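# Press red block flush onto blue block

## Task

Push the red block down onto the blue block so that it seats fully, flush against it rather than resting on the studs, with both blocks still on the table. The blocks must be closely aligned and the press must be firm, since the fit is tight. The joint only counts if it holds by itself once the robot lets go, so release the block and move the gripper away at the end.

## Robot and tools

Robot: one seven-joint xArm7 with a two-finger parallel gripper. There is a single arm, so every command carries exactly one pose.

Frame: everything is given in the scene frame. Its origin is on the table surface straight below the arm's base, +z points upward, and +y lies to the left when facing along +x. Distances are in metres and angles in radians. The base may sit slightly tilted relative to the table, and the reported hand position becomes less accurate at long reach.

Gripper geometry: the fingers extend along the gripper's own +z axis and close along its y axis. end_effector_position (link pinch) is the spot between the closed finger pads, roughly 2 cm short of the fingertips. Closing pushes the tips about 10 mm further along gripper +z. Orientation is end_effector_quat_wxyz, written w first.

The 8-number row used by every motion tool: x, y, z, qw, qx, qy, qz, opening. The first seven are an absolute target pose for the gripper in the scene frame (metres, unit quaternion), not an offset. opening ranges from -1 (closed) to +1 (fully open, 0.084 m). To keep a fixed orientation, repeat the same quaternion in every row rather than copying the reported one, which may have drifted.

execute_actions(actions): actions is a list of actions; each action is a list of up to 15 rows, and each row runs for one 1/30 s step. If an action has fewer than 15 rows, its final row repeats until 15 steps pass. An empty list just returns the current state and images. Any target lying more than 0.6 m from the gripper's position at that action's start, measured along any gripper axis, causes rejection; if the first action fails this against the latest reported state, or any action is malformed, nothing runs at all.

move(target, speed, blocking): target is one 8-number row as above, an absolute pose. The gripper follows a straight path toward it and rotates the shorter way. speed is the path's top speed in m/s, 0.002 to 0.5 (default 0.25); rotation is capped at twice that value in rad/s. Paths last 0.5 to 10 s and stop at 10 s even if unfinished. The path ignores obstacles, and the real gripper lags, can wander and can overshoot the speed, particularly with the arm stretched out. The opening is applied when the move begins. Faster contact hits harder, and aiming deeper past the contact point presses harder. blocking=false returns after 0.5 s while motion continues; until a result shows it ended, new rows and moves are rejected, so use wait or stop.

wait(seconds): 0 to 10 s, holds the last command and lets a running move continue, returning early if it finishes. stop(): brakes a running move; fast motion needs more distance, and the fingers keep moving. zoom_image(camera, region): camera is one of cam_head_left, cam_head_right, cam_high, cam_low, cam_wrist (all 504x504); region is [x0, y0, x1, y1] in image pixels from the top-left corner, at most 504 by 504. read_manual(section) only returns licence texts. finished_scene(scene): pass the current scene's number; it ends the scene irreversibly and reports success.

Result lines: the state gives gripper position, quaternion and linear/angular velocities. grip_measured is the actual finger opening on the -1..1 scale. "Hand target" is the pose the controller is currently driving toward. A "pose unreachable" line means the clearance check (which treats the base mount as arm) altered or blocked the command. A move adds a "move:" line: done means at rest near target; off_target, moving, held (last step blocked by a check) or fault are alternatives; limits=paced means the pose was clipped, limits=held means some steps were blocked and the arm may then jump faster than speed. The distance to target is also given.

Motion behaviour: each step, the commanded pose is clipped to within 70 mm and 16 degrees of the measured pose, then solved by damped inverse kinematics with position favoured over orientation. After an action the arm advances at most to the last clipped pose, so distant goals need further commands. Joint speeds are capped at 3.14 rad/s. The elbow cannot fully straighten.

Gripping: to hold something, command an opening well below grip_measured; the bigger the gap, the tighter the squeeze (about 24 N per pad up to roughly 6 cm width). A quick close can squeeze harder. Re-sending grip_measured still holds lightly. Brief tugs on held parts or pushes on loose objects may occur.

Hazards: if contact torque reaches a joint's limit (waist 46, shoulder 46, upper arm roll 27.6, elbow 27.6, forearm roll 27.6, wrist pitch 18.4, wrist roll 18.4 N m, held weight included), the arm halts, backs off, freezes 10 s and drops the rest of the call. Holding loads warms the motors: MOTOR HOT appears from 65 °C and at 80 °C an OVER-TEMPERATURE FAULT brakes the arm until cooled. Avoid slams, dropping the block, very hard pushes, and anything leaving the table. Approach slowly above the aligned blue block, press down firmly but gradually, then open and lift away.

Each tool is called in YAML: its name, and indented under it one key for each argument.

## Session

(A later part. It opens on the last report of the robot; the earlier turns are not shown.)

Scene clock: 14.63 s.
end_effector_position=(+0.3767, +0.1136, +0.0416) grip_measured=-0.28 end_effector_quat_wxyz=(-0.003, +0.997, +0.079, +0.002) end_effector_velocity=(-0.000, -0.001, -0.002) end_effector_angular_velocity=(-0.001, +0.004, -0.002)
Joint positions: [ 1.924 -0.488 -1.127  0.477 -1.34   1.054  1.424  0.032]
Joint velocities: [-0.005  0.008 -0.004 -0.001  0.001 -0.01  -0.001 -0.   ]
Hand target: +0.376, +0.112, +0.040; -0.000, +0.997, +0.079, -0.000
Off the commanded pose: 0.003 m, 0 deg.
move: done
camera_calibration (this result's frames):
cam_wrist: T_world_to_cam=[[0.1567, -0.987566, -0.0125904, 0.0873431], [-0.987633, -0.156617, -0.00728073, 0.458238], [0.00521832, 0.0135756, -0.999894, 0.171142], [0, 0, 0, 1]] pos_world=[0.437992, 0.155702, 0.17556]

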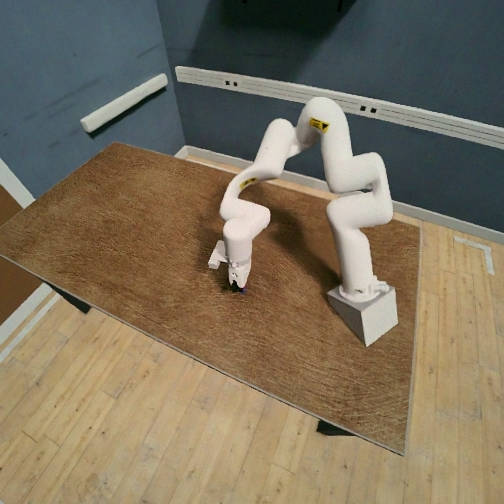

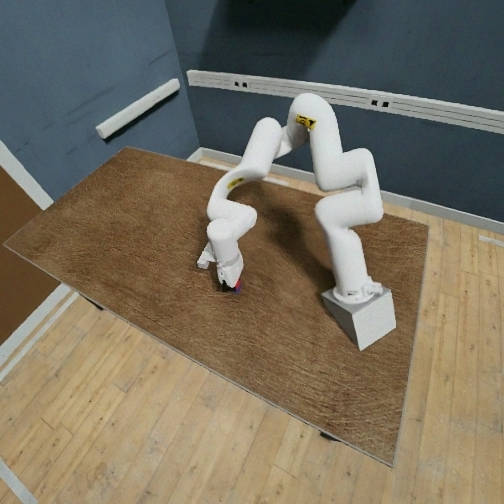

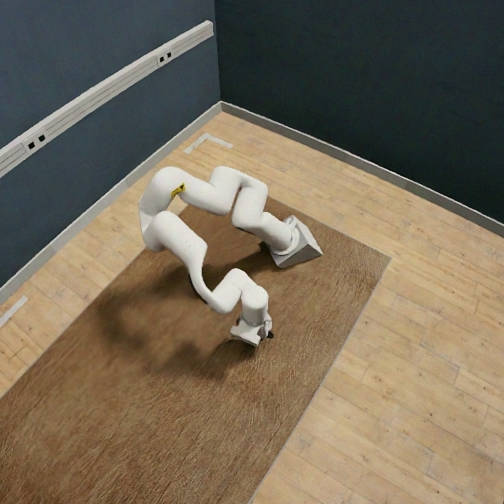

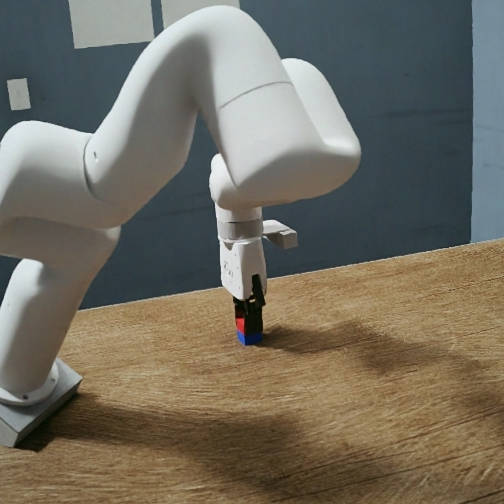

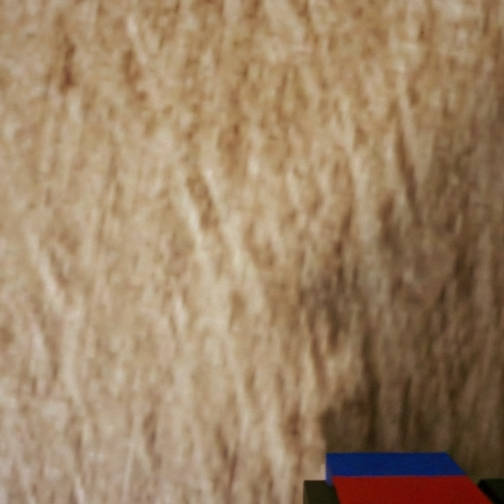

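move:
  target: [0.3765,0.113,0.043,0,0.9969,0.0785,0,1]
  speed: 0.02

move:
  target: [0.3765,0.113,0.12,0,0.9969,0.0785,0,1]

zoom_image:
  camera: "cam_low"
  region: [200, 280, 300, 360]

Scene clock: 15.43 s.
end_effector_position=(+0.3765, +0.1129, +0.0429) grip_measured=+1.00 end_effector_quat_wxyz=(+0.000, +0.997, +0.078, -0.000) end_effector_velocity=(+0.000, +0.000, +0.000) end_effector_angular_velocity=(+0.001, -0.002, +0.001)
Joint positions: [ 1.928 -0.492 -1.124  0.479 -1.332  1.066  1.422  0.084]
Joint velocities: [ 0.001  0.     0.001  0.001 -0.     0.     0.     0.   ]
Hand target: +0.377, +0.113, +0.043; +0.000, +0.997, +0.079, +0.000
Off the commanded pose: 0.000 m, 0 deg.
move: done
camera_calibration (this result's frames):
cam_wrist: T_world_to_cam=[[0.155366, -0.987828, -0.00763576, 0.0870264], [-0.987856, -0.155348, -0.00284465, 0.457684], [0.00162382, 0.00798499, -0.999967, 0.174469], [0, 0, 0, 1]] pos_world=[0.438322, 0.155674, 0.17643]

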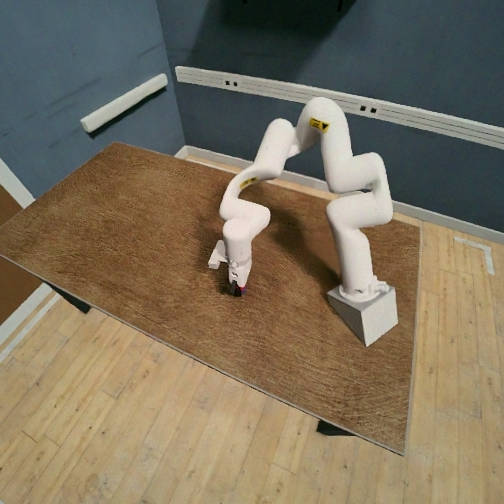

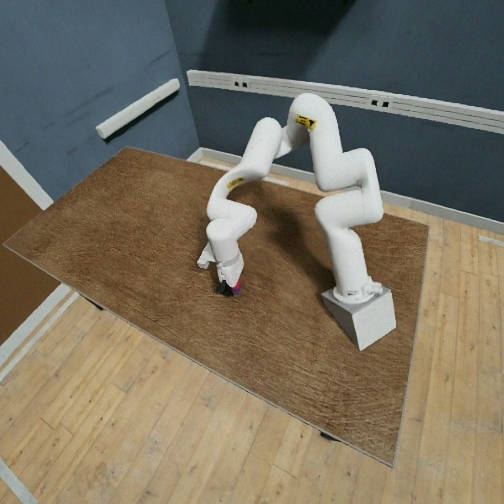

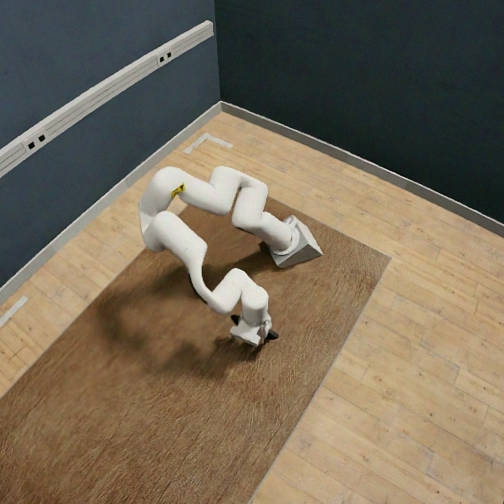

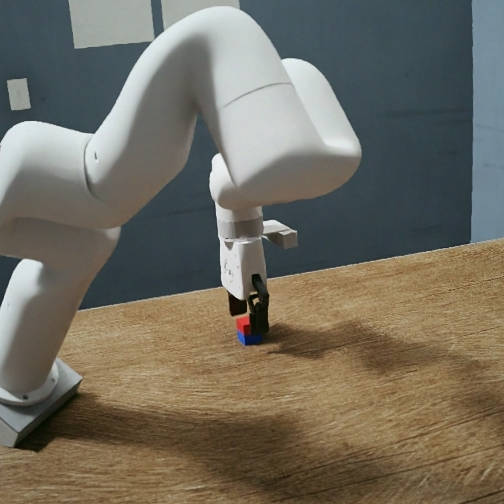

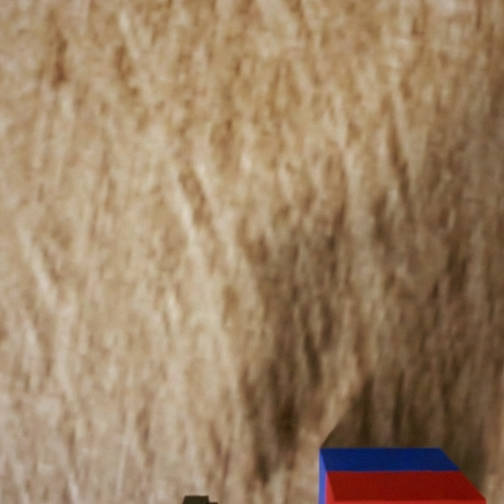

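Scene clock: 16.27 s.
end_effector_position=(+0.3764, +0.1127, +0.1195) grip_measured=+1.00 end_effector_quat_wxyz=(+0.001, +0.997, +0.078, -0.000) end_effector_velocity=(+0.001, +0.001, +0.002) end_effector_angular_velocity=(+0.002, -0.003, -0.001)
Joint positions: [ 1.896 -0.647 -0.841  0.506 -1.145  1.322  1.373  0.084]
Joint velocities: [ 0.002 -0.002  0.004  0.002  0.001  0.003  0.001  0.   ]
Hand target: +0.377, +0.113, +0.120; +0.000, +0.997, +0.078, +0.000
Off the commanded pose: 0.001 m, 0 deg.
move: done
camera_calibration (this result's frames):
cam_wrist: T_world_to_cam=[[0.155201, -0.987861, -0.00655869, 0.0873452], [-0.987881, -0.155185, -0.0028814, 0.457821], [0.00182861, 0.0069264, -0.999974, 0.251064], [0, 0, 0, 1]] pos_world=[0.438257, 0.155593, 0.25295]

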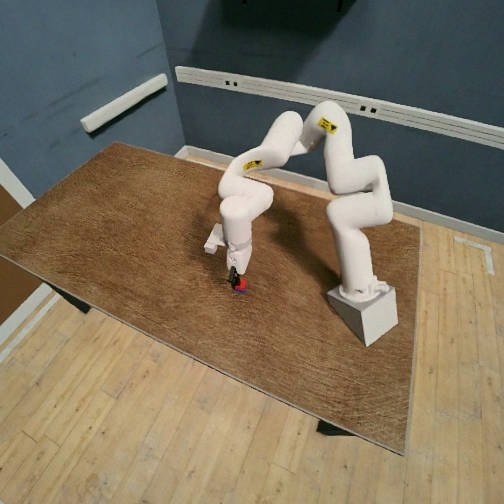

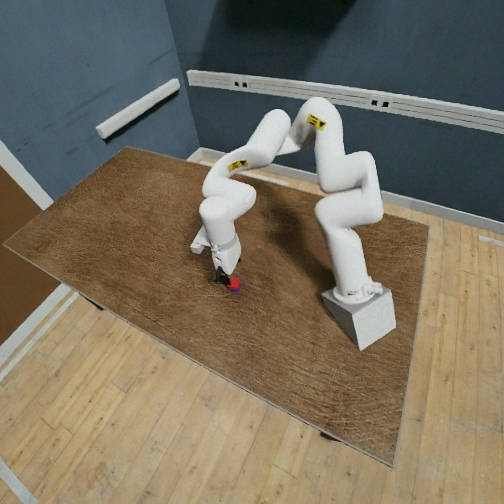

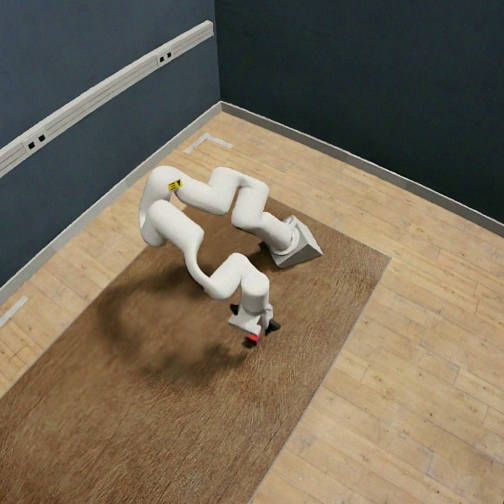

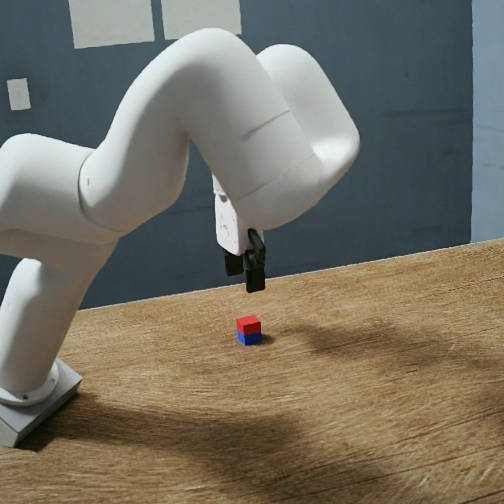

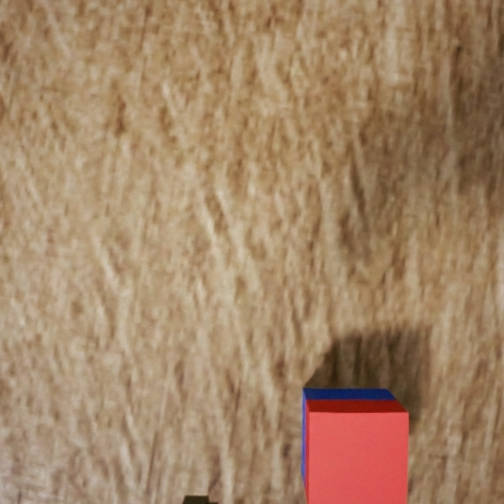

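Region (200, 280, 300, 360) of cam_low's 504x504 image, scaled by 5.040, with more detail than that image has; it fills the top 403 rows of this view, and the rest is white.

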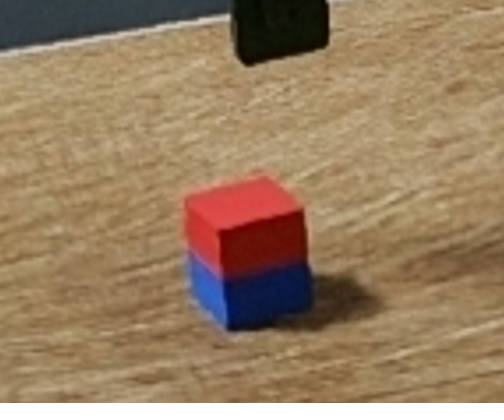

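finished_scene:
  scene: 2

The scene is finished: the task was done.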